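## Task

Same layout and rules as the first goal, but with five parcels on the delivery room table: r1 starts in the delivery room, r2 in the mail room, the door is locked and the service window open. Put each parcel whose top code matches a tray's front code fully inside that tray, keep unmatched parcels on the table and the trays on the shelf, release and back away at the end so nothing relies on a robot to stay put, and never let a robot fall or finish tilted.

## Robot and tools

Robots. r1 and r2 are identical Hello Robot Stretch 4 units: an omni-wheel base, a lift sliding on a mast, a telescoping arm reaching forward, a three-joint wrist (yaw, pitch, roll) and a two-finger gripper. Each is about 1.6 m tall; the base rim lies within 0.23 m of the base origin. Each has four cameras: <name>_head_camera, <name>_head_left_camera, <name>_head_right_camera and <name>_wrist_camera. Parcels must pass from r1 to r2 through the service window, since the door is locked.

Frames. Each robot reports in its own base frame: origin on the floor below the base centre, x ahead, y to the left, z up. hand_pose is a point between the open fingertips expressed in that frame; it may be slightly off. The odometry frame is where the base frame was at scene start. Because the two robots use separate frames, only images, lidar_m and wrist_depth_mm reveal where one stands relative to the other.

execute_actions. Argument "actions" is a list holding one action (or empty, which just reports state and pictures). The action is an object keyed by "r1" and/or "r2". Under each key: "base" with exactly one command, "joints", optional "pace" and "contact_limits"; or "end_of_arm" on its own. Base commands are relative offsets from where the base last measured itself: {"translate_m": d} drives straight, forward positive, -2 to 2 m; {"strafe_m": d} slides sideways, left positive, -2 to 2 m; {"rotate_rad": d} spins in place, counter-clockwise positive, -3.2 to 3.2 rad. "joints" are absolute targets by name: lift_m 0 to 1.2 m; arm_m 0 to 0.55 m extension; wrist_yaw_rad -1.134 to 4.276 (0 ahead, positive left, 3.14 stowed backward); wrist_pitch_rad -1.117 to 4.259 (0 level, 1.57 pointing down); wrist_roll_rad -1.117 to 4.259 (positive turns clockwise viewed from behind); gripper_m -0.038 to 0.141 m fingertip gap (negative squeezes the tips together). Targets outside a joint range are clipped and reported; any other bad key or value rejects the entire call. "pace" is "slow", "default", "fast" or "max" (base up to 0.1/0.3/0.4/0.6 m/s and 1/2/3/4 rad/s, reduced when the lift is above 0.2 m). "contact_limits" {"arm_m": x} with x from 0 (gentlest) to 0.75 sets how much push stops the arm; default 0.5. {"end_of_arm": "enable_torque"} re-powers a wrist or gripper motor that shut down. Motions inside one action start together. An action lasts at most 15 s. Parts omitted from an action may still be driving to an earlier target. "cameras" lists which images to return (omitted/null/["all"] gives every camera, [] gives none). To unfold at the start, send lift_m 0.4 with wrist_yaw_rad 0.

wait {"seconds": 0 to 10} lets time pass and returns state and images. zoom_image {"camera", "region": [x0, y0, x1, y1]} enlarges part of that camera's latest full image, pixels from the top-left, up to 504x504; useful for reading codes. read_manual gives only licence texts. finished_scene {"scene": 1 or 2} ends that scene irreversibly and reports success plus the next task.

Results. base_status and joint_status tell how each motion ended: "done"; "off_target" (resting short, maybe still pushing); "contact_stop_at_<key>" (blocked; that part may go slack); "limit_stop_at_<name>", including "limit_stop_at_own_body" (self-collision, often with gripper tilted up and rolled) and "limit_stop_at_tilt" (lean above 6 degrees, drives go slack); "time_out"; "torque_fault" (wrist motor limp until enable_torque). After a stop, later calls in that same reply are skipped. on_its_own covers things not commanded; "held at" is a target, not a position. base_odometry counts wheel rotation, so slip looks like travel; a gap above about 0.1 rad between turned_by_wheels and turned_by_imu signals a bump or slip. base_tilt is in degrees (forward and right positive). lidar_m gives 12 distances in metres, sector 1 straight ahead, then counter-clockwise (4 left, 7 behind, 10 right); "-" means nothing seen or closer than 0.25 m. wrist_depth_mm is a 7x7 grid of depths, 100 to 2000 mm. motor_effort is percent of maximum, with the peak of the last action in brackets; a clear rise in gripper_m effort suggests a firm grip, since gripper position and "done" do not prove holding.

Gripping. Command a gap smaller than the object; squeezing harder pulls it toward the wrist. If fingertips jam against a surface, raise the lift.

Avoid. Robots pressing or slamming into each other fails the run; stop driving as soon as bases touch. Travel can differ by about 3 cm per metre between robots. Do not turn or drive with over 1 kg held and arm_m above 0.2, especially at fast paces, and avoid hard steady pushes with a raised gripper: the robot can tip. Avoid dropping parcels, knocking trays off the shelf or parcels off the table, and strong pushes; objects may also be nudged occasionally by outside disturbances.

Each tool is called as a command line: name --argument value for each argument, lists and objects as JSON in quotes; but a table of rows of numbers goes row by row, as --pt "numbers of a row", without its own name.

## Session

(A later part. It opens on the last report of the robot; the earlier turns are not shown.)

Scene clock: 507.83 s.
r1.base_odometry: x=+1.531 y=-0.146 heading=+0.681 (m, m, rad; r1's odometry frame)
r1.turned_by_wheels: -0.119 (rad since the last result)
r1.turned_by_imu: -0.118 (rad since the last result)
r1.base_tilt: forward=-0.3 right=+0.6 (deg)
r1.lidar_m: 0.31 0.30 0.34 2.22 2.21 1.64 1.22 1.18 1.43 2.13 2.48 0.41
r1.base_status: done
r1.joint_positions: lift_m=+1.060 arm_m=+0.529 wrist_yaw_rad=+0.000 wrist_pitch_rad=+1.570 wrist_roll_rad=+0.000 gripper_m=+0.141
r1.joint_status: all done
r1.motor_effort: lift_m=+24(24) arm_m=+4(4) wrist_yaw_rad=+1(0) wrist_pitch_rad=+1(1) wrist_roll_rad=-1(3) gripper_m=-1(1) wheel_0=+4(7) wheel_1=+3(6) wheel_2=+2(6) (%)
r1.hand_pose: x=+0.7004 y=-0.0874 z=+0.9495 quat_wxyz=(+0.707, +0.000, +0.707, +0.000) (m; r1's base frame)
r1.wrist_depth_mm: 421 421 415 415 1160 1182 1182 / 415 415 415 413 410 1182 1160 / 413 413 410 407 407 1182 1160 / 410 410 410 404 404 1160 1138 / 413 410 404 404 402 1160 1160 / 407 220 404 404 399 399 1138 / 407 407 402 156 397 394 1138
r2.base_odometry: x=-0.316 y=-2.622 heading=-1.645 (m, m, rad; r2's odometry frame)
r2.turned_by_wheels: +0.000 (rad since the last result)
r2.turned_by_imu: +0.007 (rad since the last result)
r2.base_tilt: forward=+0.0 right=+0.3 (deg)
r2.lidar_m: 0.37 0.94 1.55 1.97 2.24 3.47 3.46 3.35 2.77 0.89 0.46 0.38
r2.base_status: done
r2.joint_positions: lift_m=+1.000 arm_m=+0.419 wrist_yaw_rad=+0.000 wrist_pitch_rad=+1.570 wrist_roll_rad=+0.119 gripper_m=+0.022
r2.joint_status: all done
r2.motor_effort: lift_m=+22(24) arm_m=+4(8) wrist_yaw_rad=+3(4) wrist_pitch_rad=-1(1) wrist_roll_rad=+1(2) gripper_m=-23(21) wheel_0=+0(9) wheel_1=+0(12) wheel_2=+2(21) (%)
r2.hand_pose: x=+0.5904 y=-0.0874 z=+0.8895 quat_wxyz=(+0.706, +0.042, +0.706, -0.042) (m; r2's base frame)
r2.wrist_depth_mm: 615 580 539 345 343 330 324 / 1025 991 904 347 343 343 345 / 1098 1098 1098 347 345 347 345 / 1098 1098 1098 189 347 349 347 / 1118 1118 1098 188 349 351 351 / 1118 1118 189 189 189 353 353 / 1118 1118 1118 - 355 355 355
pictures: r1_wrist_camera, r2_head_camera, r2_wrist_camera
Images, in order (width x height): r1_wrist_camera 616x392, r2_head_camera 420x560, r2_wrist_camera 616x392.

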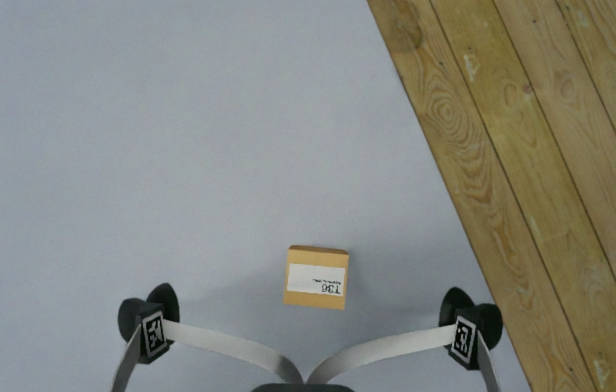

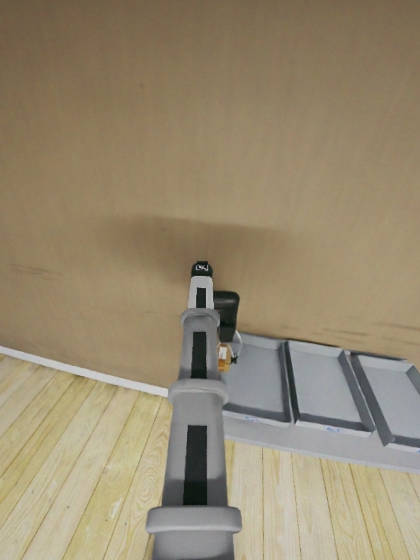

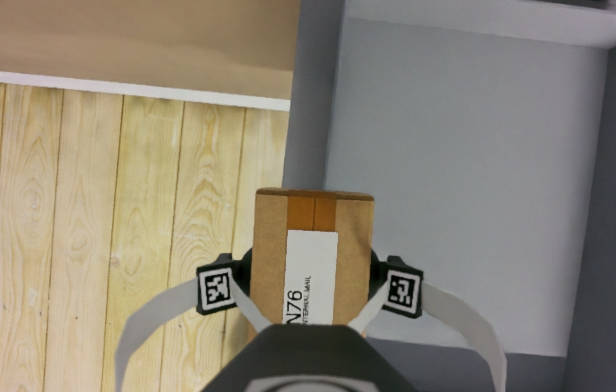

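execute_actions --actions '[{"r1": {"joints": {"arm_m": 0.523, "lift_m": 0.905, "wrist_roll_rad": 0.04, "gripper_m": 0.095}, "pace": "fast"}, "r2": {"base": {"rotate_rad": -0.20}, "joints": {"arm_m": 0.475, "lift_m": 0.97, "wrist_roll_rad": -0.03}, "pace": "fast"}}]' --cameras '["r2_wrist_camera", "r1_wrist_camera"]'

Scene clock: 530.50 s.
r1.base_odometry: x=+1.531 y=-0.146 heading=+0.681 (m, m, rad; r1's odometry frame)
r1.turned_by_wheels: +0.000 (rad since the last result)
r1.turned_by_imu: +0.000 (rad since the last result)
r1.base_tilt: forward=-0.3 right=+0.6 (deg)
r1.lidar_m: 0.30 0.29 0.35 2.23 2.22 1.62 1.20 1.17 1.42 2.13 2.49 0.40
r1.base_status: not commanded
r1.joint_positions: lift_m=+0.905 arm_m=+0.524 wrist_yaw_rad=+0.000 wrist_pitch_rad=+1.570 wrist_roll_rad=+0.040 gripper_m=+0.095
r1.joint_status: all done
r1.motor_effort: lift_m=+18(27) arm_m=-4(6) wrist_yaw_rad=+1(1) wrist_pitch_rad=+1(1) wrist_roll_rad=+3(5) gripper_m=-1(1) wheel_0=+4(4) wheel_1=+3(3) wheel_2=+2(2) (%)
r1.hand_pose: x=+0.6949 y=-0.0874 z=+0.7950 quat_wxyz=(+0.707, +0.014, +0.707, -0.014) (m; r1's base frame)
r1.wrist_depth_mm: 260 259 259 257 257 1008 1025 / 258 258 257 256 254 255 1008 / 257 257 255 254 253 253 1025 / 255 254 255 253 252 251 1008 / 254 254 253 253 251 250 621 / 253 252 250 201 211 248 247 / 252 251 249 200 247 248 248
r2.base_odometry: x=-0.316 y=-2.622 heading=-1.845 (m, m, rad; r2's odometry frame)
r2.turned_by_wheels: -0.200 (rad since the last result)
r2.turned_by_imu: -0.202 (rad since the last result)
r2.base_tilt: forward=+0.0 right=+0.4 (deg)
r2.lidar_m: 0.37 0.87 1.21 1.96 2.05 2.78 3.53 3.57 2.88 2.77 0.57 0.40
r2.base_status: done
r2.joint_positions: lift_m=+0.970 arm_m=+0.474 wrist_yaw_rad=+0.000 wrist_pitch_rad=+1.570 wrist_roll_rad=-0.029 gripper_m=+0.022
r2.joint_status: all done
r2.motor_effort: lift_m=+17(20) arm_m=+5(4) wrist_yaw_rad=+2(2) wrist_pitch_rad=-1(1) wrist_roll_rad=-2(6) gripper_m=-22(22) wheel_0=+0(4) wheel_1=+0(7) wheel_2=+0(2) (%)
r2.hand_pose: x=+0.6453 y=-0.0874 z=+0.8600 quat_wxyz=(+0.707, -0.010, +0.707, +0.010) (m; r2's base frame)
r2.wrist_depth_mm: 421 382 304 296 303 296 290 / 707 544 315 315 315 300 281 / 1078 1042 317 317 317 315 293 / 1078 1060 319 189 319 309 289 / 1078 1078 320 188 320 304 286 / 1078 1078 190 189 189 277 322 / 1078 319 325 - 325 306 324
pictures: r1_wrist_camera, r2_wrist_camera
Images, in order (width x height): r1_wrist_camera 616x392, r2_wrist_camera 616x392.

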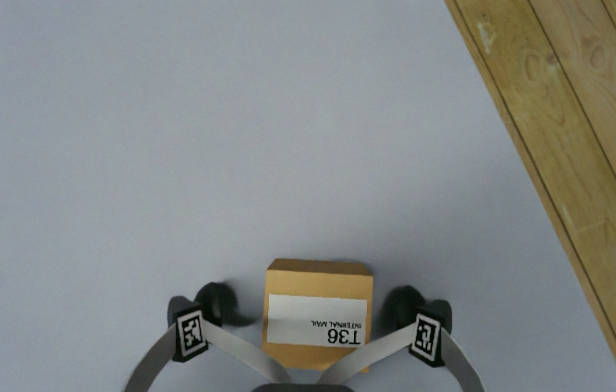

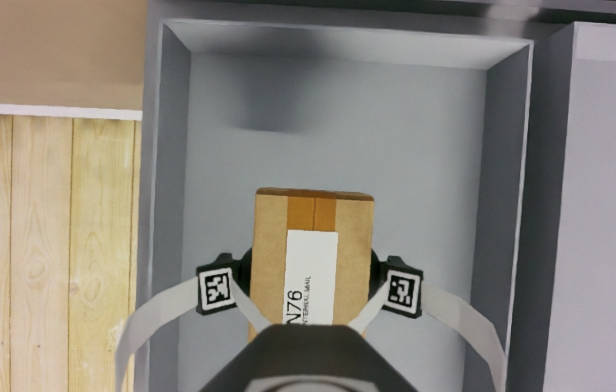

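execute_actions --actions '[{"r1": {"joints": {"gripper_m": 0.035}, "pace": "fast"}, "r2": {"joints": {"lift_m": 0.9}, "pace": "fast"}}]' --cameras '["r2_wrist_camera", "r1_wrist_camera"]'

Scene clock: 536.77 s.
r1.base_odometry: x=+1.531 y=-0.146 heading=+0.681 (m, m, rad; r1's odometry frame)
r1.turned_by_wheels: +0.000 (rad since the last result)
r1.turned_by_imu: +0.000 (rad since the last result)
r1.base_tilt: forward=-0.3 right=+0.6 (deg)
r1.lidar_m: 0.31 0.31 0.34 2.21 2.20 1.62 1.20 1.16 1.40 2.15 2.48 0.43
r1.base_status: not commanded
r1.joint_positions: lift_m=+0.905 arm_m=+0.524 wrist_yaw_rad=+0.000 wrist_pitch_rad=+1.570 wrist_roll_rad=+0.040 gripper_m=+0.035
r1.joint_status: all done
r1.motor_effort: lift_m=+18(17) arm_m=-4(4) wrist_yaw_rad=+2(1) wrist_pitch_rad=+1(1) wrist_roll_rad=+2(2) gripper_m=-15(15) wheel_0=+4(4) wheel_1=+3(2) wheel_2=+2(2) (%)
r1.hand_pose: x=+0.6949 y=-0.0874 z=+0.7950 quat_wxyz=(+0.707, +0.014, +0.707, -0.014) (m; r1's base frame)
r1.wrist_depth_mm: 260 258 258 257 256 1025 1025 / 258 258 257 256 254 254 1008 / 258 256 254 254 254 253 1025 / 256 254 253 253 252 250 1008 / 255 253 252 250 251 250 621 / 253 252 215 194 211 247 249 / 251 252 193 193 193 247 246
r2.base_odometry: x=-0.316 y=-2.622 heading=-1.845 (m, m, rad; r2's odometry frame)
r2.turned_by_wheels: +0.000 (rad since the last result)
r2.turned_by_imu: -0.001 (rad since the last result)
r2.base_tilt: forward=+0.1 right=+0.3 (deg)
r2.lidar_m: 0.37 0.87 1.23 1.95 2.05 2.79 3.50 3.59 2.87 2.76 0.56 0.42
r2.base_status: not commanded
r2.joint_positions: lift_m=+0.900 arm_m=+0.474 wrist_yaw_rad=+0.000 wrist_pitch_rad=+1.570 wrist_roll_rad=-0.029 gripper_m=+0.022
r2.joint_status: all done
r2.motor_effort: lift_m=+17(18) arm_m=+5(5) wrist_yaw_rad=+1(2) wrist_pitch_rad=-3(1) wrist_roll_rad=-2(2) gripper_m=-22(22) wheel_0=+0(1) wheel_1=+0(1) wheel_2=+0(0) (%)
r2.hand_pose: x=+0.6453 y=-0.0874 z=+0.7900 quat_wxyz=(+0.707, -0.010, +0.707, +0.010) (m; r2's base frame)
r2.wrist_depth_mm: 421 226 246 245 244 233 213 / 707 232 247 247 247 246 225 / 991 236 249 249 248 248 224 / 991 226 250 189 250 249 220 / 991 228 252 188 251 251 217 / 1008 201 190 190 190 252 213 / 1025 221 254 - 254 254 216
pictures: r1_wrist_camera, r2_wrist_camera
Images, in order (width x height): r1_wrist_camera 616x392, r2_wrist_camera 616x392.

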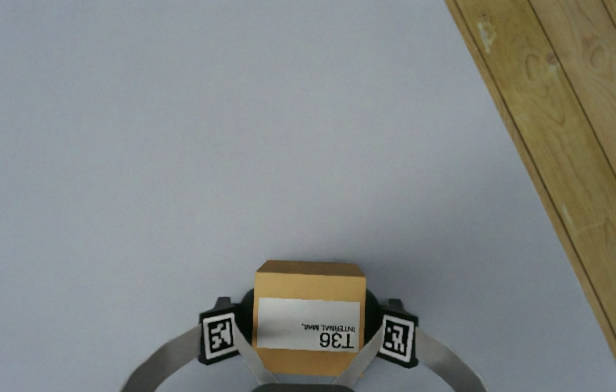

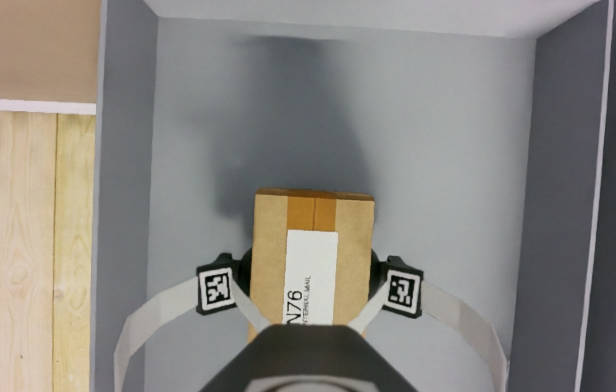

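execute_actions --actions '[{"r1": {"joints": {"gripper_m": 0.022, "lift_m": 0.96, "arm_m": 0.1}, "pace": "fast"}, "r2": {"joints": {"gripper_m": 0.085}, "pace": "fast"}}]' --cameras '["r2_wrist_camera", "r1_wrist_camera"]'

Scene clock: 548.93 s.
r1.base_odometry: x=+1.531 y=-0.146 heading=+0.681 (m, m, rad; r1's odometry frame)
r1.turned_by_wheels: +0.000 (rad since the last result)
r1.turned_by_imu: +0.000 (rad since the last result)
r1.base_tilt: forward=-0.3 right=+0.6 (deg)
r1.lidar_m: 0.32 0.29 0.34 2.24 2.19 1.65 1.20 1.18 1.42 2.12 2.47 0.41
r1.base_status: not commanded
r1.joint_positions: lift_m=+0.960 arm_m=+0.101 wrist_yaw_rad=+0.000 wrist_pitch_rad=+1.570 wrist_roll_rad=+0.040 gripper_m=+0.023
r1.joint_status: all done
r1.motor_effort: lift_m=+24(27) arm_m=-4(7) wrist_yaw_rad=+1(1) wrist_pitch_rad=-1(0) wrist_roll_rad=+1(1) gripper_m=-22(21) wheel_0=+4(4) wheel_1=+3(2) wheel_2=+2(2) (%)
r1.hand_pose: x=+0.2718 y=-0.0874 z=+0.8495 quat_wxyz=(+0.707, +0.014, +0.707, -0.014) (m; r1's base frame)
r1.wrist_depth_mm: 317 317 315 314 314 310 1078 / 315 314 314 312 312 1078 1060 / 314 314 310 314 1078 1060 1078 / 314 310 1078 1078 1060 1060 1042 / 312 1025 1078 1042 1042 1060 1042 / 1078 1060 200 190 208 1025 1060 / 1060 1060 190 189 187 1042 1025
r2.base_odometry: x=-0.316 y=-2.622 heading=-1.845 (m, m, rad; r2's odometry frame)
r2.turned_by_wheels: +0.000 (rad since the last result)
r2.turned_by_imu: -0.001 (rad since the last result)
r2.base_tilt: forward=+0.1 right=+0.3 (deg)
r2.lidar_m: 0.37 0.88 1.19 1.96 2.06 2.81 3.50 3.55 2.86 2.76 0.54 0.41
r2.base_status: not commanded
r2.joint_positions: lift_m=+0.900 arm_m=+0.474 wrist_yaw_rad=+0.000 wrist_pitch_rad=+1.570 wrist_roll_rad=-0.029 gripper_m=+0.085
r2.joint_status: all done
r2.motor_effort: lift_m=+17(17) arm_m=+5(5) wrist_yaw_rad=+1(2) wrist_pitch_rad=-1(1) wrist_roll_rad=-2(2) gripper_m=-1(22) wheel_0=+1(1) wheel_1=+1(0) wheel_2=+0(0) (%)
r2.hand_pose: x=+0.6453 y=-0.0874 z=+0.7900 quat_wxyz=(+0.707, -0.010, +0.707, +0.010) (m; r2's base frame)
r2.wrist_depth_mm: 424 226 245 245 242 233 213 / 707 231 247 247 246 246 225 / 991 236 248 248 249 249 223 / 991 226 251 202 250 249 220 / 1008 229 251 202 251 253 217 / 1008 214 204 202 203 252 213 / 1008 218 255 - 254 254 215
pictures: r1_wrist_camera, r2_wrist_camera
Images, in order (width x height): r1_wrist_camera 616x392, r2_wrist_camera 616x392.

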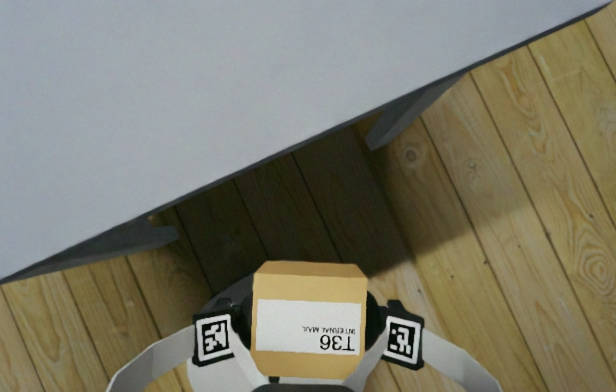

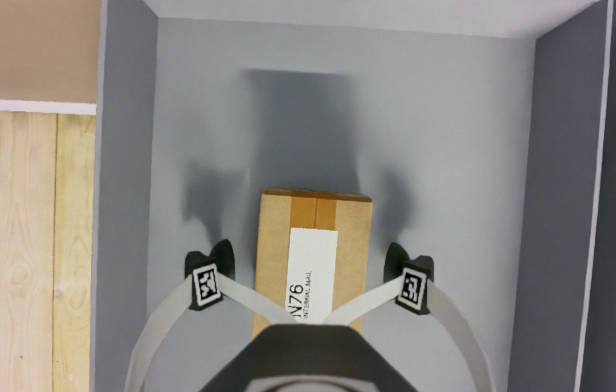

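execute_actions --actions '[{"r1": {"base": {"rotate_rad": -2.627}, "joints": {"wrist_roll_rad": 0.16}, "pace": "max"}, "r2": {"joints": {"lift_m": 0.975}, "pace": "fast"}}]' --cameras '["r1_head_camera", "r2_wrist_camera"]'

Scene clock: 643.00 s.
r1.base_odometry: x=+1.531 y=-0.146 heading=-1.945 (m, m, rad; r1's odometry frame)
r1.turned_by_wheels: -2.627 (rad since the last result)
r1.turned_by_imu: -2.583 (rad since the last result)
r1.base_tilt: forward=-0.2 right=+0.6 (deg)
r1.lidar_m: 1.15 1.38 2.10 2.48 0.43 0.32 0.29 0.39 2.21 2.20 1.62 1.20
r1.base_status: done
r1.joint_positions: lift_m=+0.960 arm_m=+0.101 wrist_yaw_rad=+0.000 wrist_pitch_rad=+1.570 wrist_roll_rad=+0.160 gripper_m=+0.023
r1.joint_status: all done
r1.motor_effort: lift_m=+24(25) arm_m=-4(4) wrist_yaw_rad=+1(0) wrist_pitch_rad=+1(0) wrist_roll_rad=+0(7) gripper_m=-20(21) wheel_0=+3(7) wheel_1=+2(9) wheel_2=+1(8) (%)
r1.hand_pose: x=+0.2719 y=-0.0874 z=+0.8495 quat_wxyz=(+0.705, +0.056, +0.705, -0.056) (m; r1's base frame)
r1.wrist_depth_mm: 1078 1078 1098 1078 1078 1078 1078 / 1098 1098 1098 1078 1078 1098 1060 / 1078 1078 1078 1078 1078 1078 1060 / 1078 1060 1078 1060 1078 1060 1060 / 1078 1060 1042 1060 1060 1042 1042 / 1078 1078 202 190 209 1060 1060 / 1060 1042 190 189 187 1042 1042
r2.base_odometry: x=-0.316 y=-2.622 heading=-1.845 (m, m, rad; r2's odometry frame)
r2.turned_by_wheels: +0.000 (rad since the last result)
r2.turned_by_imu: -0.001 (rad since the last result)
r2.base_tilt: forward=+0.1 right=+0.4 (deg)
r2.lidar_m: 0.37 0.87 1.22 1.96 2.08 2.80 3.54 3.57 2.88 2.75 0.56 0.41
r2.base_status: not commanded
r2.joint_positions: lift_m=+0.975 arm_m=+0.474 wrist_yaw_rad=+0.000 wrist_pitch_rad=+1.570 wrist_roll_rad=-0.029 gripper_m=+0.085
r2.joint_status: all done
r2.motor_effort: lift_m=+23(25) arm_m=+5(5) wrist_yaw_rad=+1(2) wrist_pitch_rad=-1(1) wrist_roll_rad=-1(2) gripper_m=-2(1) wheel_0=+1(1) wheel_1=+0(0) wheel_2=+1(1) (%)
r2.hand_pose: x=+0.6453 y=-0.0874 z=+0.8645 quat_wxyz=(+0.707, -0.010, +0.707, +0.010) (m; r2's base frame)
r2.wrist_depth_mm: 418 379 304 309 303 309 296 / 699 603 320 320 319 300 297 / 1078 1042 322 322 322 312 294 / 1060 1060 324 276 324 309 290 / 1078 1078 325 276 325 303 325 / 1098 1078 327 278 327 297 327 / 1078 1098 330 - 329 293 329
pictures: r1_head_camera, r2_wrist_camera
Images, in order (width x height): r1_head_camera 420x560, r2_wrist_camera 616x392.

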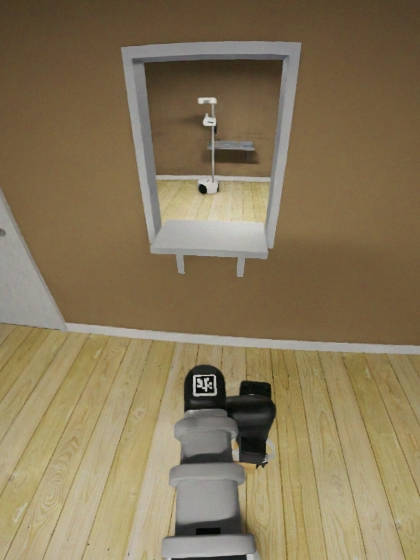

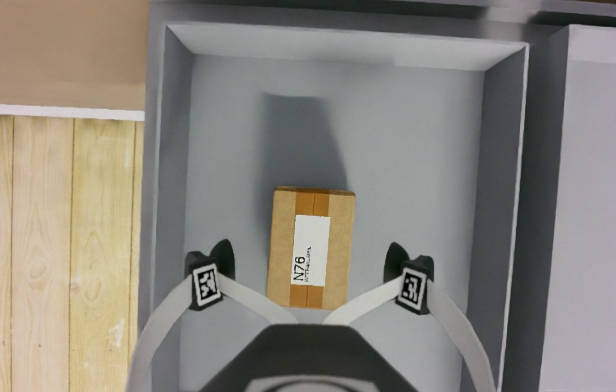

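execute_actions --actions '[{"r1": {"base": {"translate_m": 0.72}, "joints": {"arm_m": 0.42, "lift_m": 1.057, "wrist_yaw_rad": 1.57, "wrist_roll_rad": 1.67}, "pace": "max"}, "r2": {"base": {"translate_m": -0.78}, "joints": {"arm_m": 0.15, "wrist_roll_rad": 0.0, "gripper_m": 0.13}, "pace": "max"}}]' --cameras '["r1_head_camera", "r1_wrist_camera", "r2_head_camera"]'

Scene clock: 669.70 s.
r1.base_odometry: x=+1.267 y=-0.816 heading=-1.945 (m, m, rad; r1's odometry frame)
r1.turned_by_wheels: +0.000 (rad since the last result)
r1.turned_by_imu: -0.001 (rad since the last result)
r1.base_tilt: forward=-0.3 right=+0.6 (deg)
r1.lidar_m: 0.45 0.51 1.00 2.38 2.59 1.01 1.01 3.00 2.39 1.53 0.74 0.46
r1.base_status: done
r1.joint_positions: lift_m=+1.057 arm_m=+0.419 wrist_yaw_rad=+1.570 wrist_pitch_rad=+1.570 wrist_roll_rad=+1.670 gripper_m=+0.023
r1.joint_status: all done
r1.motor_effort: lift_m=+23(28) arm_m=+5(7) wrist_yaw_rad=+2(6) wrist_pitch_rad=+0(0) wrist_roll_rad=+3(6) gripper_m=-20(23) wheel_0=+4(9) wheel_1=+1(6) wheel_2=+0(12) (%)
r1.hand_pose: x=+0.6776 y=+0.0001 z=+0.9465 quat_wxyz=(+0.706, +0.035, +0.706, -0.035) (m; r1's base frame)
r1.wrist_depth_mm: 1182 1160 1182 1182 1160 1182 1160 / 271 271 270 270 267 268 266 / 270 268 268 266 267 266 265 / 268 268 266 265 265 265 264 / 266 265 265 264 263 264 263 / 265 264 202 190 209 262 260 / 264 263 190 189 187 259 259
r2.base_odometry: x=-0.104 y=-1.871 heading=-1.845 (m, m, rad; r2's odometry frame)
r2.turned_by_wheels: +0.000 (rad since the last result)
r2.turned_by_imu: -0.004 (rad since the last result)
r2.base_tilt: forward=+0.0 right=+0.3 (deg)
r2.lidar_m: 1.14 1.69 2.03 1.97 2.06 2.78 2.68 2.76 2.87 2.74 2.32 1.22
r2.base_status: done
r2.joint_positions: lift_m=+0.975 arm_m=+0.151 wrist_yaw_rad=+0.000 wrist_pitch_rad=+1.570 wrist_roll_rad=+0.000 gripper_m=+0.130
r2.joint_status: all done
r2.motor_effort: lift_m=+23(23) arm_m=-5(6) wrist_yaw_rad=+2(0) wrist_pitch_rad=-1(2) wrist_roll_rad=+0(6) gripper_m=-2(1) wheel_0=-1(8) wheel_1=-1(5) wheel_2=-3(16) (%)
r2.hand_pose: x=+0.3218 y=-0.0874 z=+0.8645 quat_wxyz=(+0.707, +0.000, +0.707, +0.000) (m; r2's base frame)
r2.wrist_depth_mm: 1042 1060 1042 1060 1042 1060 1042 / 1060 1060 1042 1060 1042 1060 1060 / 1078 1060 1078 1078 1060 1078 1060 / 1060 1078 1078 1078 1060 1060 1078 / 1098 1078 1078 1060 1098 1078 1078 / 1078 1078 878 878 1078 1078 1078 / 1098 1098 891 - 1078 1098 1078
pictures: r1_head_camera, r1_wrist_camera, r2_head_camera
Images, in order (width x height): r1_head_camera 420x560, r1_wrist_camera 616x392, r2_head_camera 420x560.

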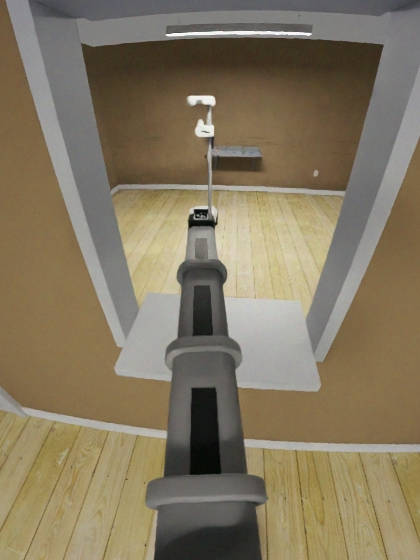

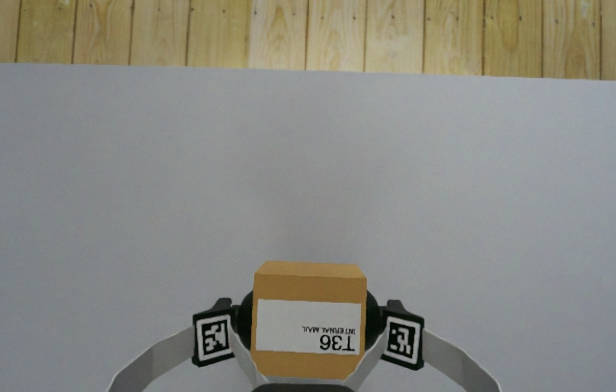

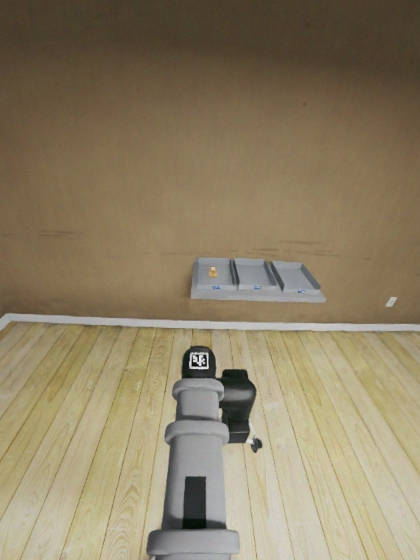

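execute_actions --actions '[{"r1": {"joints": {"gripper_m": 0.10, "lift_m": 1.042}, "pace": "max"}, "r2": {"base": {"rotate_rad": -3.003}, "joints": {"lift_m": 0.32, "wrist_yaw_rad": 1.57, "wrist_roll_rad": 1.676}, "pace": "max"}}]' --cameras '["r1_wrist_camera", "r2_head_camera"]'

Scene clock: 695.93 s.
r1.base_odometry: x=+1.267 y=-0.816 heading=-1.945 (m, m, rad; r1's odometry frame)
r1.turned_by_wheels: +0.000 (rad since the last result)
r1.turned_by_imu: +0.000 (rad since the last result)
r1.base_tilt: forward=-0.3 right=+0.6 (deg)
r1.lidar_m: 0.45 0.52 0.97 2.38 2.61 1.03 1.02 3.00 2.37 1.53 0.70 0.48
r1.base_status: not commanded
r1.joint_positions: lift_m=+1.042 arm_m=+0.419 wrist_yaw_rad=+1.570 wrist_pitch_rad=+1.570 wrist_roll_rad=+1.670 gripper_m=+0.100
r1.joint_status: all done
r1.motor_effort: lift_m=+18(18) arm_m=+4(4) wrist_yaw_rad=+2(0) wrist_pitch_rad=+0(1) wrist_roll_rad=+2(1) gripper_m=-1(22) wheel_0=+3(3) wheel_1=+1(0) wheel_2=+0(0) (%)
r1.hand_pose: x=+0.6776 y=+0.0001 z=+0.9319 quat_wxyz=(+0.706, +0.035, +0.706, -0.035) (m; r1's base frame)
r1.wrist_depth_mm: 1160 1160 1160 1182 1160 1160 1160 / 257 255 256 254 254 253 252 / 255 254 253 253 253 252 251 / 252 253 251 251 251 250 249 / 253 252 250 250 250 249 248 / 251 250 223 200 248 248 247 / 250 248 248 198 246 245 245
r2.base_odometry: x=-0.104 y=-1.871 heading=+1.435 (m, m, rad; r2's odometry frame)
r2.turned_by_wheels: -3.003 (rad since the last result)
r2.turned_by_imu: -3.025 (rad since the last result)
r2.base_tilt: forward=+0.1 right=+0.3 (deg)
r2.lidar_m: 2.57 2.91 2.79 2.76 2.03 1.19 1.16 1.78 2.00 1.96 2.15 2.69
r2.base_status: done
r2.joint_positions: lift_m=+0.320 arm_m=+0.151 wrist_yaw_rad=+1.570 wrist_pitch_rad=+1.570 wrist_roll_rad=+1.675 gripper_m=+0.130
r2.joint_status: all done
r2.motor_effort: lift_m=+18(25) arm_m=-5(4) wrist_yaw_rad=+3(9) wrist_pitch_rad=-1(1) wrist_roll_rad=+1(5) gripper_m=-1(2) wheel_0=+2(6) wheel_1=+1(7) wheel_2=+0(9) (%)
r2.hand_pose: x=+0.4091 y=+0.0001 z=+0.2099 quat_wxyz=(+0.706, +0.038, +0.706, -0.037) (m; r2's base frame)
r2.wrist_depth_mm: 427 427 424 424 424 424 421 / 427 430 430 427 424 427 424 / 430 433 430 430 430 433 430 / 433 436 430 433 433 430 433 / 439 436 439 436 436 433 436 / 442 442 442 439 436 439 436 / 445 442 442 - 442 439 442
pictures: r1_wrist_camera, r2_head_camera
Images, in order (width x height): r1_wrist_camera 616x392, r2_head_camera 420x560.

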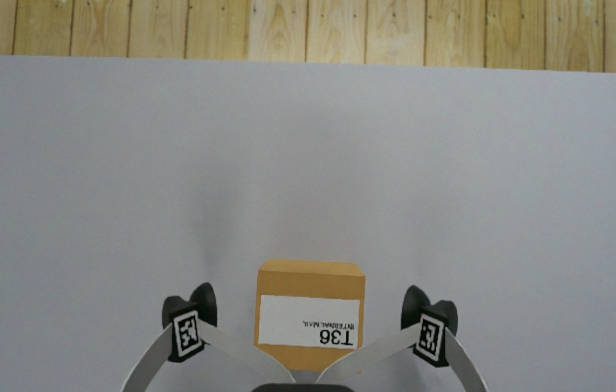

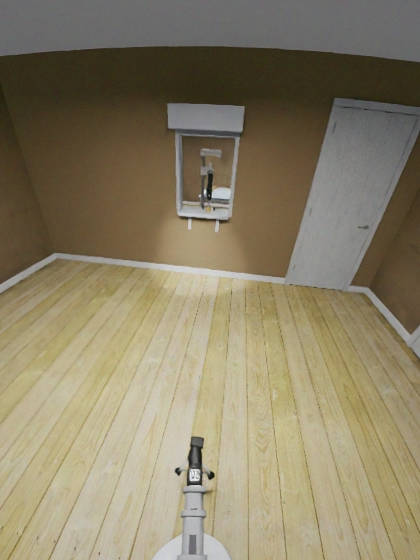

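zoom_image --camera "r2_head_camera" --region '[160, 170, 260, 240]'

Region (160, 170, 260, 240) of r2_head_camera's 420x560 image, scaled by 5.040, with more detail than that image has; it fills the top 353 rows of this view, and the rest is white.

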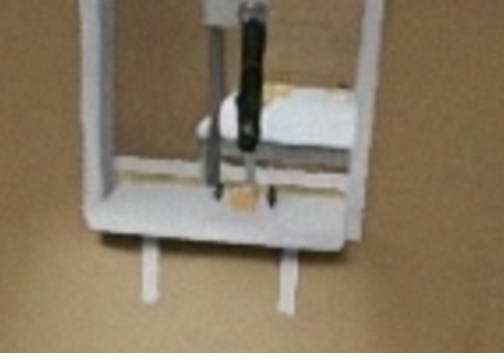

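execute_actions --actions '[{"r1": {"base": {"translate_m": -0.35}, "joints": {"arm_m": 0.0, "lift_m": 1.12}, "pace": "fast"}, "r2": {"base": {"translate_m": 2.0}, "joints": {"lift_m": 1.14, "arm_m": 0.477, "gripper_m": 0.141}, "pace": "max"}}]' --cameras '["r2_wrist_camera", "r2_head_camera", "r1_head_camera"]'

Scene clock: 720.47 s.
r1.base_odometry: x=+1.395 y=-0.490 heading=-1.945 (m, m, rad; r1's odometry frame)
r1.turned_by_wheels: +0.000 (rad since the last result)
r1.turned_by_imu: +0.000 (rad since the last result)
r1.base_tilt: forward=-0.3 right=+0.6 (deg)
r1.lidar_m: 0.81 0.88 1.52 2.43 2.63 0.67 0.66 2.88 2.29 2.30 1.18 0.80
r1.base_status: done
r1.joint_positions: lift_m=+1.120 arm_m=+0.001 wrist_yaw_rad=+1.570 wrist_pitch_rad=+1.570 wrist_roll_rad=+1.670 gripper_m=+0.100
r1.joint_status: all done
r1.motor_effort: lift_m=+24(25) arm_m=-4(4) wrist_yaw_rad=+1(1) wrist_pitch_rad=+0(0) wrist_roll_rad=+3(1) gripper_m=+2(4) wheel_0=-3(8) wheel_1=+0(7) wheel_2=-2(11) (%)
r1.hand_pose: x=+0.2591 y=+0.0001 z=+1.0095 quat_wxyz=(+0.706, +0.035, +0.706, -0.035) (m; r1's base frame)
r1.wrist_depth_mm: 1281 1255 1229 1255 1255 1229 1182 / 1255 1255 1255 1255 1255 1255 1255 / 1281 1255 1255 1229 1229 1229 1229 / 1255 1255 1281 1205 1229 1205 1205 / 1229 1229 1229 1229 1205 1205 1205 / 1229 1229 1025 1008 1008 1229 1205 / 1229 1229 1255 1008 991 1205 1182
r2.base_odometry: x=+0.166 y=+0.110 heading=+1.435 (m, m, rad; r2's odometry frame)
r2.turned_by_wheels: +0.000 (rad since the last result)
r2.turned_by_imu: +0.007 (rad since the last result)
r2.base_tilt: forward=+0.1 right=+0.3 (deg)
r2.lidar_m: 0.57 0.66 1.19 2.44 2.73 3.62 3.64 2.85 2.27 1.72 0.86 0.57
r2.base_status: done
r2.joint_positions: lift_m=+1.140 arm_m=+0.476 wrist_yaw_rad=+1.570 wrist_pitch_rad=+1.570 wrist_roll_rad=+1.675 gripper_m=+0.141
r2.joint_status: all done
r2.motor_effort: lift_m=+21(28) arm_m=+4(6) wrist_yaw_rad=+2(4) wrist_pitch_rad=-2(2) wrist_roll_rad=+1(2) gripper_m=-1(1) wheel_0=-1(10) wheel_1=+0(7) wheel_2=+2(14) (%)
r2.hand_pose: x=+0.7346 y=+0.0001 z=+1.0296 quat_wxyz=(+0.706, +0.038, +0.706, -0.037) (m; r2's base frame)
r2.wrist_depth_mm: 345 345 345 345 343 345 343 / 349 349 349 347 347 347 345 / 349 351 349 351 347 349 349 / 355 353 353 353 301 351 349 / 355 355 355 353 353 355 353 / 362 357 357 355 357 355 355 / 1255 1255 362 - 362 359 357
pictures: r1_head_camera, r2_head_camera, r2_wrist_camera
Images, in order (width x height): r1_head_camera 420x560, r2_head_camera 420x560, r2_wrist_camera 616x392.

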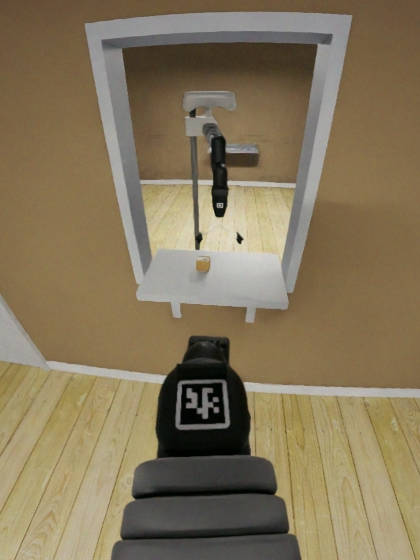

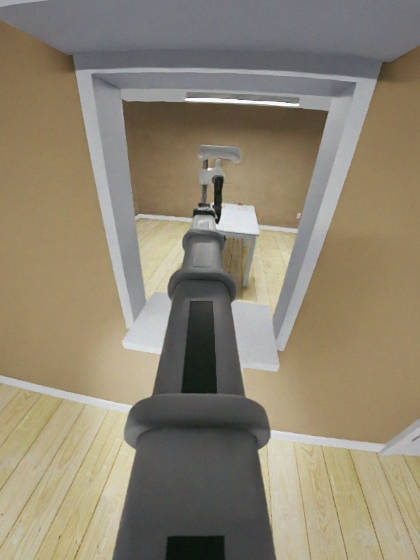

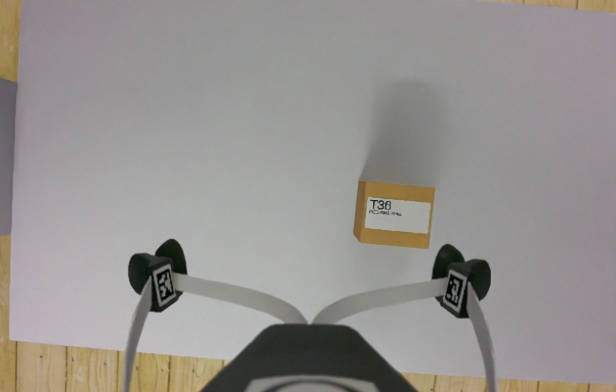

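execute_actions --actions '[{"r2": {"base": {"rotate_rad": -0.09}, "joints": {"lift_m": 1.10, "arm_m": 0.4955, "wrist_roll_rad": 1.635, "gripper_m": 0.11}, "pace": "fast"}}]' --cameras '["r2_wrist_camera"]'

Scene clock: 739.33 s.
r1.base_odometry: x=+1.395 y=-0.490 heading=-1.945 (m, m, rad; r1's odometry frame)
r1.turned_by_wheels: +0.000 (rad since the last result)
r1.turned_by_imu: +0.000 (rad since the last result)
r1.base_tilt: forward=-0.3 right=+0.6 (deg)
r1.lidar_m: 0.79 0.88 1.54 2.43 2.65 0.68 0.65 2.90 2.30 2.29 1.16 0.80
r1.base_status: not commanded
r1.joint_positions: lift_m=+1.120 arm_m=+0.001 wrist_yaw_rad=+1.570 wrist_pitch_rad=+1.570 wrist_roll_rad=+1.670 gripper_m=+0.100
r1.joint_status: not commanded
r1.motor_effort: lift_m=+24(24) arm_m=-4(4) wrist_yaw_rad=+0(1) wrist_pitch_rad=+1(1) wrist_roll_rad=+1(3) gripper_m=-1(0) wheel_0=-3(3) wheel_1=+0(0) wheel_2=-2(2) (%)
r1.hand_pose: x=+0.2591 y=+0.0001 z=+1.0095 quat_wxyz=(+0.706, +0.035, +0.706, -0.035) (m; r1's base frame)
r1.wrist_depth_mm: 1255 1255 1255 1255 1229 1229 1182 / 1229 1255 1255 1229 1255 1229 1255 / 1255 1255 1255 1255 1229 1205 1229 / 1229 1229 1205 1229 1229 1229 1229 / 1229 1229 1229 1229 1205 1205 1229 / 1205 1229 1025 991 1008 1229 1205 / 1229 1205 1182 1008 1008 1205 1205
r2.base_odometry: x=+0.166 y=+0.110 heading=+1.346 (m, m, rad; r2's odometry frame)
r2.turned_by_wheels: -0.090 (rad since the last result)
r2.turned_by_imu: -0.091 (rad since the last result)
r2.base_tilt: forward=+0.0 right=+0.3 (deg)
r2.lidar_m: 0.58 0.59 1.05 2.46 2.61 3.69 3.64 3.04 2.31 2.24 0.94 0.59
r2.base_status: done
r2.joint_positions: lift_m=+1.100 arm_m=+0.495 wrist_yaw_rad=+1.570 wrist_pitch_rad=+1.570 wrist_roll_rad=+1.636 gripper_m=+0.110
r2.joint_status: all done
r2.motor_effort: lift_m=+17(21) arm_m=+5(1) wrist_yaw_rad=+1(3) wrist_pitch_rad=+0(2) wrist_roll_rad=-2(5) gripper_m=-2(2) wheel_0=+1(6) wheel_1=+1(9) wheel_2=+0(3) (%)
r2.hand_pose: x=+0.7530 y=+0.0001 z=+0.9900 quat_wxyz=(+0.707, +0.023, +0.707, -0.023) (m; r2's base frame)
r2.wrist_depth_mm: 307 307 307 306 307 306 306 / 309 310 309 309 309 309 307 / 312 310 310 310 310 309 309 / 314 314 314 314 312 312 310 / 317 315 315 266 315 315 315 / 319 319 319 319 317 315 317 / 322 320 320 - 319 319 319
pictures: r2_wrist_camera
Images, in order (width x height): r2_wrist_camera 616x392.

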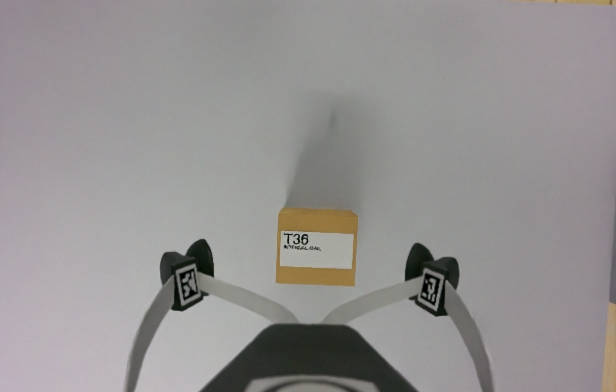

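execute_actions --actions '[{"r2": {"joints": {"lift_m": 1.034, "gripper_m": 0.022}, "pace": "max"}}]' --cameras '["r2_wrist_camera"]'

Scene clock: 748.37 s.
r1.base_odometry: x=+1.395 y=-0.490 heading=-1.945 (m, m, rad; r1's odometry frame)
r1.turned_by_wheels: +0.000 (rad since the last result)
r1.turned_by_imu: +0.000 (rad since the last result)
r1.base_tilt: forward=-0.3 right=+0.7 (deg)
r1.lidar_m: 0.77 0.88 1.52 2.43 2.62 0.69 0.65 2.92 2.28 2.29 1.19 0.80
r1.base_status: not commanded
r1.joint_positions: lift_m=+1.120 arm_m=+0.001 wrist_yaw_rad=+1.570 wrist_pitch_rad=+1.570 wrist_roll_rad=+1.670 gripper_m=+0.100
r1.joint_status: not commanded
r1.motor_effort: lift_m=+24(24) arm_m=-4(4) wrist_yaw_rad=+1(1) wrist_pitch_rad=+0(0) wrist_roll_rad=+2(1) gripper_m=+1(2) wheel_0=-3(3) wheel_1=+0(0) wheel_2=-2(2) (%)
r1.hand_pose: x=+0.2591 y=+0.0001 z=+1.0095 quat_wxyz=(+0.706, +0.035, +0.706, -0.035) (m; r1's base frame)
r1.wrist_depth_mm: 1281 1255 1229 1255 1255 1205 1160 / 1255 1255 1255 1255 1229 1229 1229 / 1281 1229 1229 1255 1229 1229 1229 / 1255 1229 1229 1229 1205 1229 1205 / 1229 1255 1255 1205 1205 1205 1205 / 1229 1229 1008 1008 1008 1229 1205 / 1229 1229 1182 1008 991 1182 1205
r2.base_odometry: x=+0.166 y=+0.110 heading=+1.346 (m, m, rad; r2's odometry frame)
r2.turned_by_wheels: +0.000 (rad since the last result)
r2.turned_by_imu: -0.001 (rad since the last result)
r2.base_tilt: forward=+0.0 right=+0.3 (deg)
r2.lidar_m: 0.57 0.64 1.05 2.46 2.57 3.70 3.64 3.08 2.27 2.22 0.94 0.59
r2.base_status: not commanded
r2.joint_positions: lift_m=+1.034 arm_m=+0.495 wrist_yaw_rad=+1.570 wrist_pitch_rad=+1.570 wrist_roll_rad=+1.636 gripper_m=+0.022
r2.joint_status: all done
r2.motor_effort: lift_m=+18(17) arm_m=+4(5) wrist_yaw_rad=+1(4) wrist_pitch_rad=-1(1) wrist_roll_rad=-1(2) gripper_m=-20(19) wheel_0=+1(1) wheel_1=+1(1) wheel_2=+0(1) (%)
r2.hand_pose: x=+0.7530 y=+0.0001 z=+0.9239 quat_wxyz=(+0.707, +0.023, +0.707, -0.023) (m; r2's base frame)
r2.wrist_depth_mm: 244 243 243 242 242 241 241 / 245 245 244 245 244 243 243 / 247 247 246 246 245 245 245 / 248 248 248 248 247 246 248 / 250 250 249 189 249 249 249 / 252 251 190 190 190 250 250 / 254 254 253 - 252 252 252
pictures: r2_wrist_camera
Images, in order (width x height): r2_wrist_camera 616x392.

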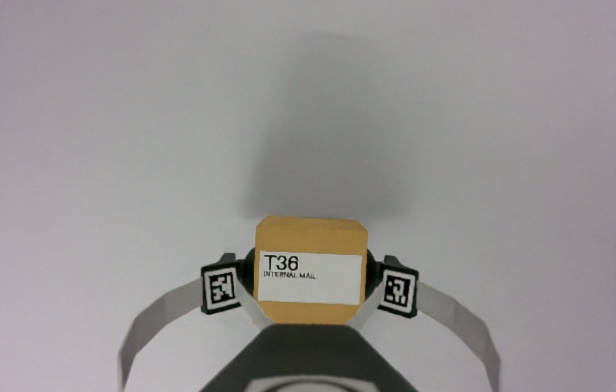

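execute_actions --actions '[{"r2": {"base": {"translate_m": -0.72}, "joints": {"lift_m": 1.055, "arm_m": 0.1}, "pace": "max"}}]' --cameras '["r2_wrist_camera"]'

execute_actions --actions '[{"r2": {"base": {"rotate_rad": 2.93}, "joints": {"lift_m": 0.3, "wrist_roll_rad": 1.38}, "pace": "max"}}]' --cameras '["r2_head_camera"]'

zoom_image --camera "r2_head_camera" --region '[130, 190, 260, 260]'

Scene clock: 802.43 s.
r1.base_odometry: x=+1.395 y=-0.490 heading=-1.945 (m, m, rad; r1's odometry frame)
r1.turned_by_wheels: +0.000 (rad since the last result)
r1.turned_by_imu: +0.000 (rad since the last result)
r1.base_tilt: forward=-0.3 right=+0.6 (deg)
r1.lidar_m: 0.78 0.87 1.49 2.43 2.68 0.69 0.66 2.92 2.28 2.28 1.18 0.82
r1.base_status: not commanded
r1.joint_positions: lift_m=+1.120 arm_m=+0.001 wrist_yaw_rad=+1.570 wrist_pitch_rad=+1.570 wrist_roll_rad=+1.670 gripper_m=+0.100
r1.joint_status: not commanded
r1.motor_effort: lift_m=+24(24) arm_m=-4(4) wrist_yaw_rad=+1(1) wrist_pitch_rad=+0(1) wrist_roll_rad=+2(2) gripper_m=-1(1) wheel_0=-3(3) wheel_1=+0(0) wheel_2=-2(2) (%)
r1.hand_pose: x=+0.2591 y=+0.0001 z=+1.0095 quat_wxyz=(+0.706, +0.035, +0.706, -0.035) (m; r1's base frame)
r1.wrist_depth_mm: 1281 1281 1255 1255 1255 1229 1205 / 1255 1255 1255 1281 1229 1255 1255 / 1255 1255 1229 1281 1229 1229 1229 / 1229 1255 1255 1229 1229 1229 1229 / 1255 1229 1255 1229 1205 1229 1205 / 1229 1229 1025 1008 1008 1205 1229 / 1205 1205 1255 976 991 1205 1205
r2.base_odometry: x=+0.005 y=-0.591 heading=+1.345 (m, m, rad; r2's odometry frame)
r2.turned_by_wheels: +0.000 (rad since the last result)
r2.turned_by_imu: -0.003 (rad since the last result)
r2.base_tilt: forward=+0.0 right=+0.3 (deg)
r2.lidar_m: 1.29 1.52 2.16 2.49 2.67 2.96 2.88 3.00 2.29 2.16 1.89 1.46
r2.base_status: done
r2.joint_positions: lift_m=+1.055 arm_m=+0.101 wrist_yaw_rad=+1.570 wrist_pitch_rad=+1.570 wrist_roll_rad=+1.636 gripper_m=+0.022
r2.joint_status: all done
r2.motor_effort: lift_m=+23(21) arm_m=-4(1) wrist_yaw_rad=+3(1) wrist_pitch_rad=-2(0) wrist_roll_rad=-3(2) gripper_m=-20(20) wheel_0=-1(6) wheel_1=+0(7) wheel_2=-2(7) (%)
r2.hand_pose: x=+0.3591 y=+0.0001 z=+0.9445 quat_wxyz=(+0.707, +0.023, +0.707, -0.023) (m; r2's base frame)
r2.wrist_depth_mm: 1138 1118 1138 1138 1138 1118 1118 / 1138 1118 1138 1138 1118 1138 1138 / 1138 1160 1160 1138 1138 1138 1118 / 1138 1160 1138 1138 1138 1138 1138 / 1160 1160 1160 189 1138 1160 1160 / 1182 1160 190 189 189 1138 1138 / 1160 1182 1160 - 1138 1160 1182
pictures: r2_wrist_camera
Images, in order (width x height): r2_wrist_camera 616x392.

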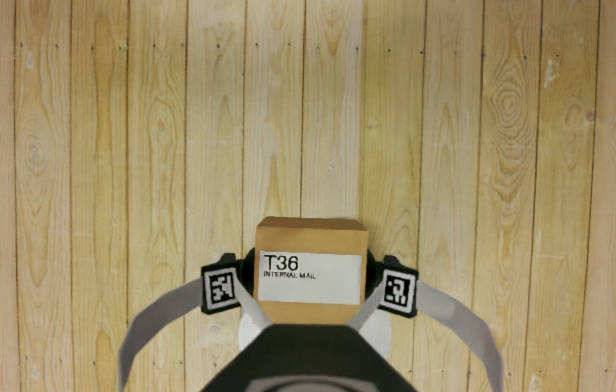

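Scene clock: 805.77 s.
r1.base_odometry: x=+1.395 y=-0.490 heading=-1.945 (m, m, rad; r1's odometry frame)
r1.turned_by_wheels: +0.000 (rad since the last result)
r1.turned_by_imu: +0.000 (rad since the last result)
r1.base_tilt: forward=-0.3 right=+0.6 (deg)
r1.lidar_m: 0.78 0.86 1.56 2.42 2.66 0.68 0.67 2.92 2.32 2.30 1.17 0.82
r1.base_status: not commanded
r1.joint_positions: lift_m=+1.120 arm_m=+0.001 wrist_yaw_rad=+1.570 wrist_pitch_rad=+1.570 wrist_roll_rad=+1.670 gripper_m=+0.100
r1.joint_status: not commanded
r1.motor_effort: lift_m=+24(24) arm_m=-4(4) wrist_yaw_rad=+0(1) wrist_pitch_rad=+0(0) wrist_roll_rad=+1(3) gripper_m=+0(2) wheel_0=-3(3) wheel_1=+0(0) wheel_2=-2(2) (%)
r1.hand_pose: x=+0.2591 y=+0.0001 z=+1.0095 quat_wxyz=(+0.706, +0.035, +0.706, -0.035) (m; r1's base frame)
r1.wrist_depth_mm: 1281 1281 1255 1255 1229 1255 1205 / 1229 1255 1255 1255 1229 1255 1229 / 1255 1255 1229 1229 1229 1229 1229 / 1229 1255 1229 1255 1205 1229 1229 / 1255 1205 1205 1229 1229 1229 1205 / 1229 1229 1008 991 1008 1205 1205 / 1205 1229 1229 991 991 1205 1182
r2.base_odometry: x=+0.005 y=-0.591 heading=-2.008 (m, m, rad; r2's odometry frame)
r2.turned_by_wheels: +2.930 (rad since the last result)
r2.turned_by_imu: +2.951 (rad since the last result)
r2.base_tilt: forward=+0.0 right=+0.3 (deg)
r2.lidar_m: 2.42 2.46 2.48 2.19 2.23 1.57 1.29 1.32 1.77 2.49 2.52 3.10
r2.base_status: done
r2.joint_positions: lift_m=+0.300 arm_m=+0.101 wrist_yaw_rad=+1.570 wrist_pitch_rad=+1.570 wrist_roll_rad=+1.381 gripper_m=+0.022
r2.joint_status: all done
r2.motor_effort: lift_m=+19(20) arm_m=-5(5) wrist_yaw_rad=+2(4) wrist_pitch_rad=+0(1) wrist_roll_rad=-2(10) gripper_m=-20(21) wheel_0=-1(6) wheel_1=+0(8) wheel_2=-2(2) (%)
r2.hand_pose: x=+0.3591 y=+0.0002 z=+0.1899 quat_wxyz=(+0.704, -0.067, +0.704, +0.067) (m; r2's base frame)
r2.wrist_depth_mm: 407 404 410 404 402 404 402 / 410 410 410 407 407 407 404 / 413 415 410 410 410 407 410 / 415 418 413 413 413 413 413 / 418 415 415 189 413 413 413 / 421 418 190 190 190 415 418 / 424 424 421 - 421 421 421
pictures: r2_head_camera
Images, in order (width x height): r2_head_camera 420x560.

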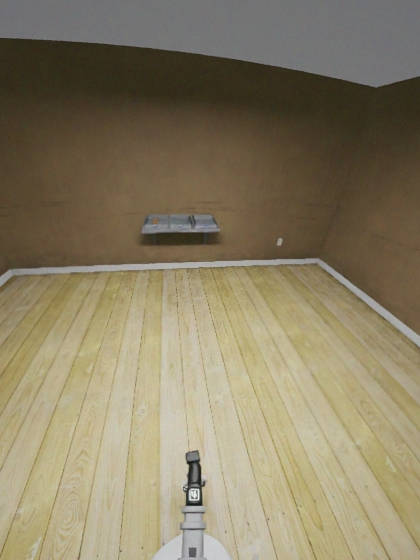

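Region (130, 190, 260, 260) of r2_head_camera's 420x560 image, scaled by 3.877, with more detail than that image has; it fills the top 271 rows of this view, and the rest is white.

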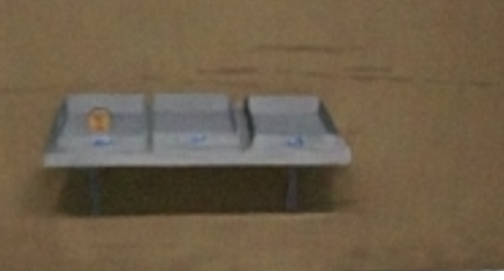

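execute_actions --actions '[{"r2": {"base": {"translate_m": 2.0}, "joints": {"lift_m": 0.985, "arm_m": 0.46}, "pace": "max"}}]' --cameras '["r2_wrist_camera", "r2_head_camera"]'

Scene clock: 820.27 s.
r1.base_odometry: x=+1.395 y=-0.490 heading=-1.945 (m, m, rad; r1's odometry frame)
r1.turned_by_wheels: +0.000 (rad since the last result)
r1.turned_by_imu: +0.000 (rad since the last result)
r1.base_tilt: forward=-0.3 right=+0.6 (deg)
r1.lidar_m: 0.77 0.85 1.54 2.42 2.67 0.69 0.66 2.89 2.30 2.27 1.17 0.80
r1.base_status: not commanded
r1.joint_positions: lift_m=+1.120 arm_m=+0.001 wrist_yaw_rad=+1.570 wrist_pitch_rad=+1.570 wrist_roll_rad=+1.670 gripper_m=+0.100
r1.joint_status: not commanded
r1.motor_effort: lift_m=+24(24) arm_m=-4(4) wrist_yaw_rad=+0(0) wrist_pitch_rad=+0(1) wrist_roll_rad=+1(1) gripper_m=-2(1) wheel_0=-3(3) wheel_1=+0(0) wheel_2=-2(2) (%)
r1.hand_pose: x=+0.2591 y=+0.0001 z=+1.0095 quat_wxyz=(+0.706, +0.035, +0.706, -0.035) (m; r1's base frame)
r1.wrist_depth_mm: 1255 1255 1255 1229 1281 1205 1182 / 1281 1255 1281 1229 1229 1255 1229 / 1255 1255 1255 1255 1229 1229 1229 / 1255 1229 1255 1205 1255 1229 1229 / 1255 1229 1229 1255 1229 1205 1205 / 1229 1255 1025 1008 991 1205 1205 / 1205 1229 1229 991 1008 1182 1205
r2.base_odometry: x=-0.842 y=-2.403 heading=-2.008 (m, m, rad; r2's odometry frame)
r2.turned_by_wheels: +0.000 (rad since the last result)
r2.turned_by_imu: +0.007 (rad since the last result)
r2.base_tilt: forward=+0.0 right=+0.3 (deg)
r2.lidar_m: 0.43 0.45 0.57 2.30 2.56 3.14 3.39 3.38 2.39 2.21 1.53 0.50
r2.base_status: done
r2.joint_positions: lift_m=+0.985 arm_m=+0.459 wrist_yaw_rad=+1.570 wrist_pitch_rad=+1.570 wrist_roll_rad=+1.381 gripper_m=+0.022
r2.joint_status: all done
r2.motor_effort: lift_m=+22(29) arm_m=+4(3) wrist_yaw_rad=+3(2) wrist_pitch_rad=-1(3) wrist_roll_rad=-2(2) gripper_m=-20(19) wheel_0=+0(8) wheel_1=+0(9) wheel_2=+2(12) (%)
r2.hand_pose: x=+0.7176 y=+0.0002 z=+0.8746 quat_wxyz=(+0.704, -0.067, +0.704, +0.067) (m; r2's base frame)
r2.wrist_depth_mm: 320 329 330 327 329 327 347 / 332 329 329 329 327 309 517 / 332 332 330 330 330 329 976 / 334 332 332 332 334 329 1078 / 338 324 329 189 334 334 1078 / 340 290 190 190 190 291 1098 / 343 294 340 - 340 340 1098
pictures: r2_head_camera, r2_wrist_camera
Images, in order (width x height): r2_head_camera 420x560, r2_wrist_camera 616x392.

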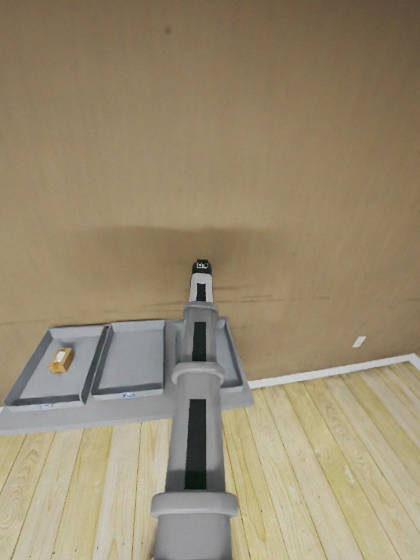

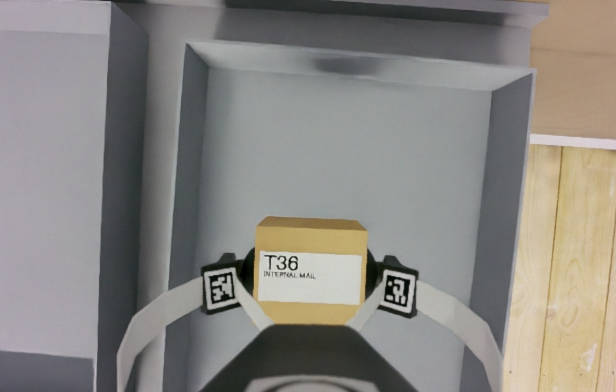

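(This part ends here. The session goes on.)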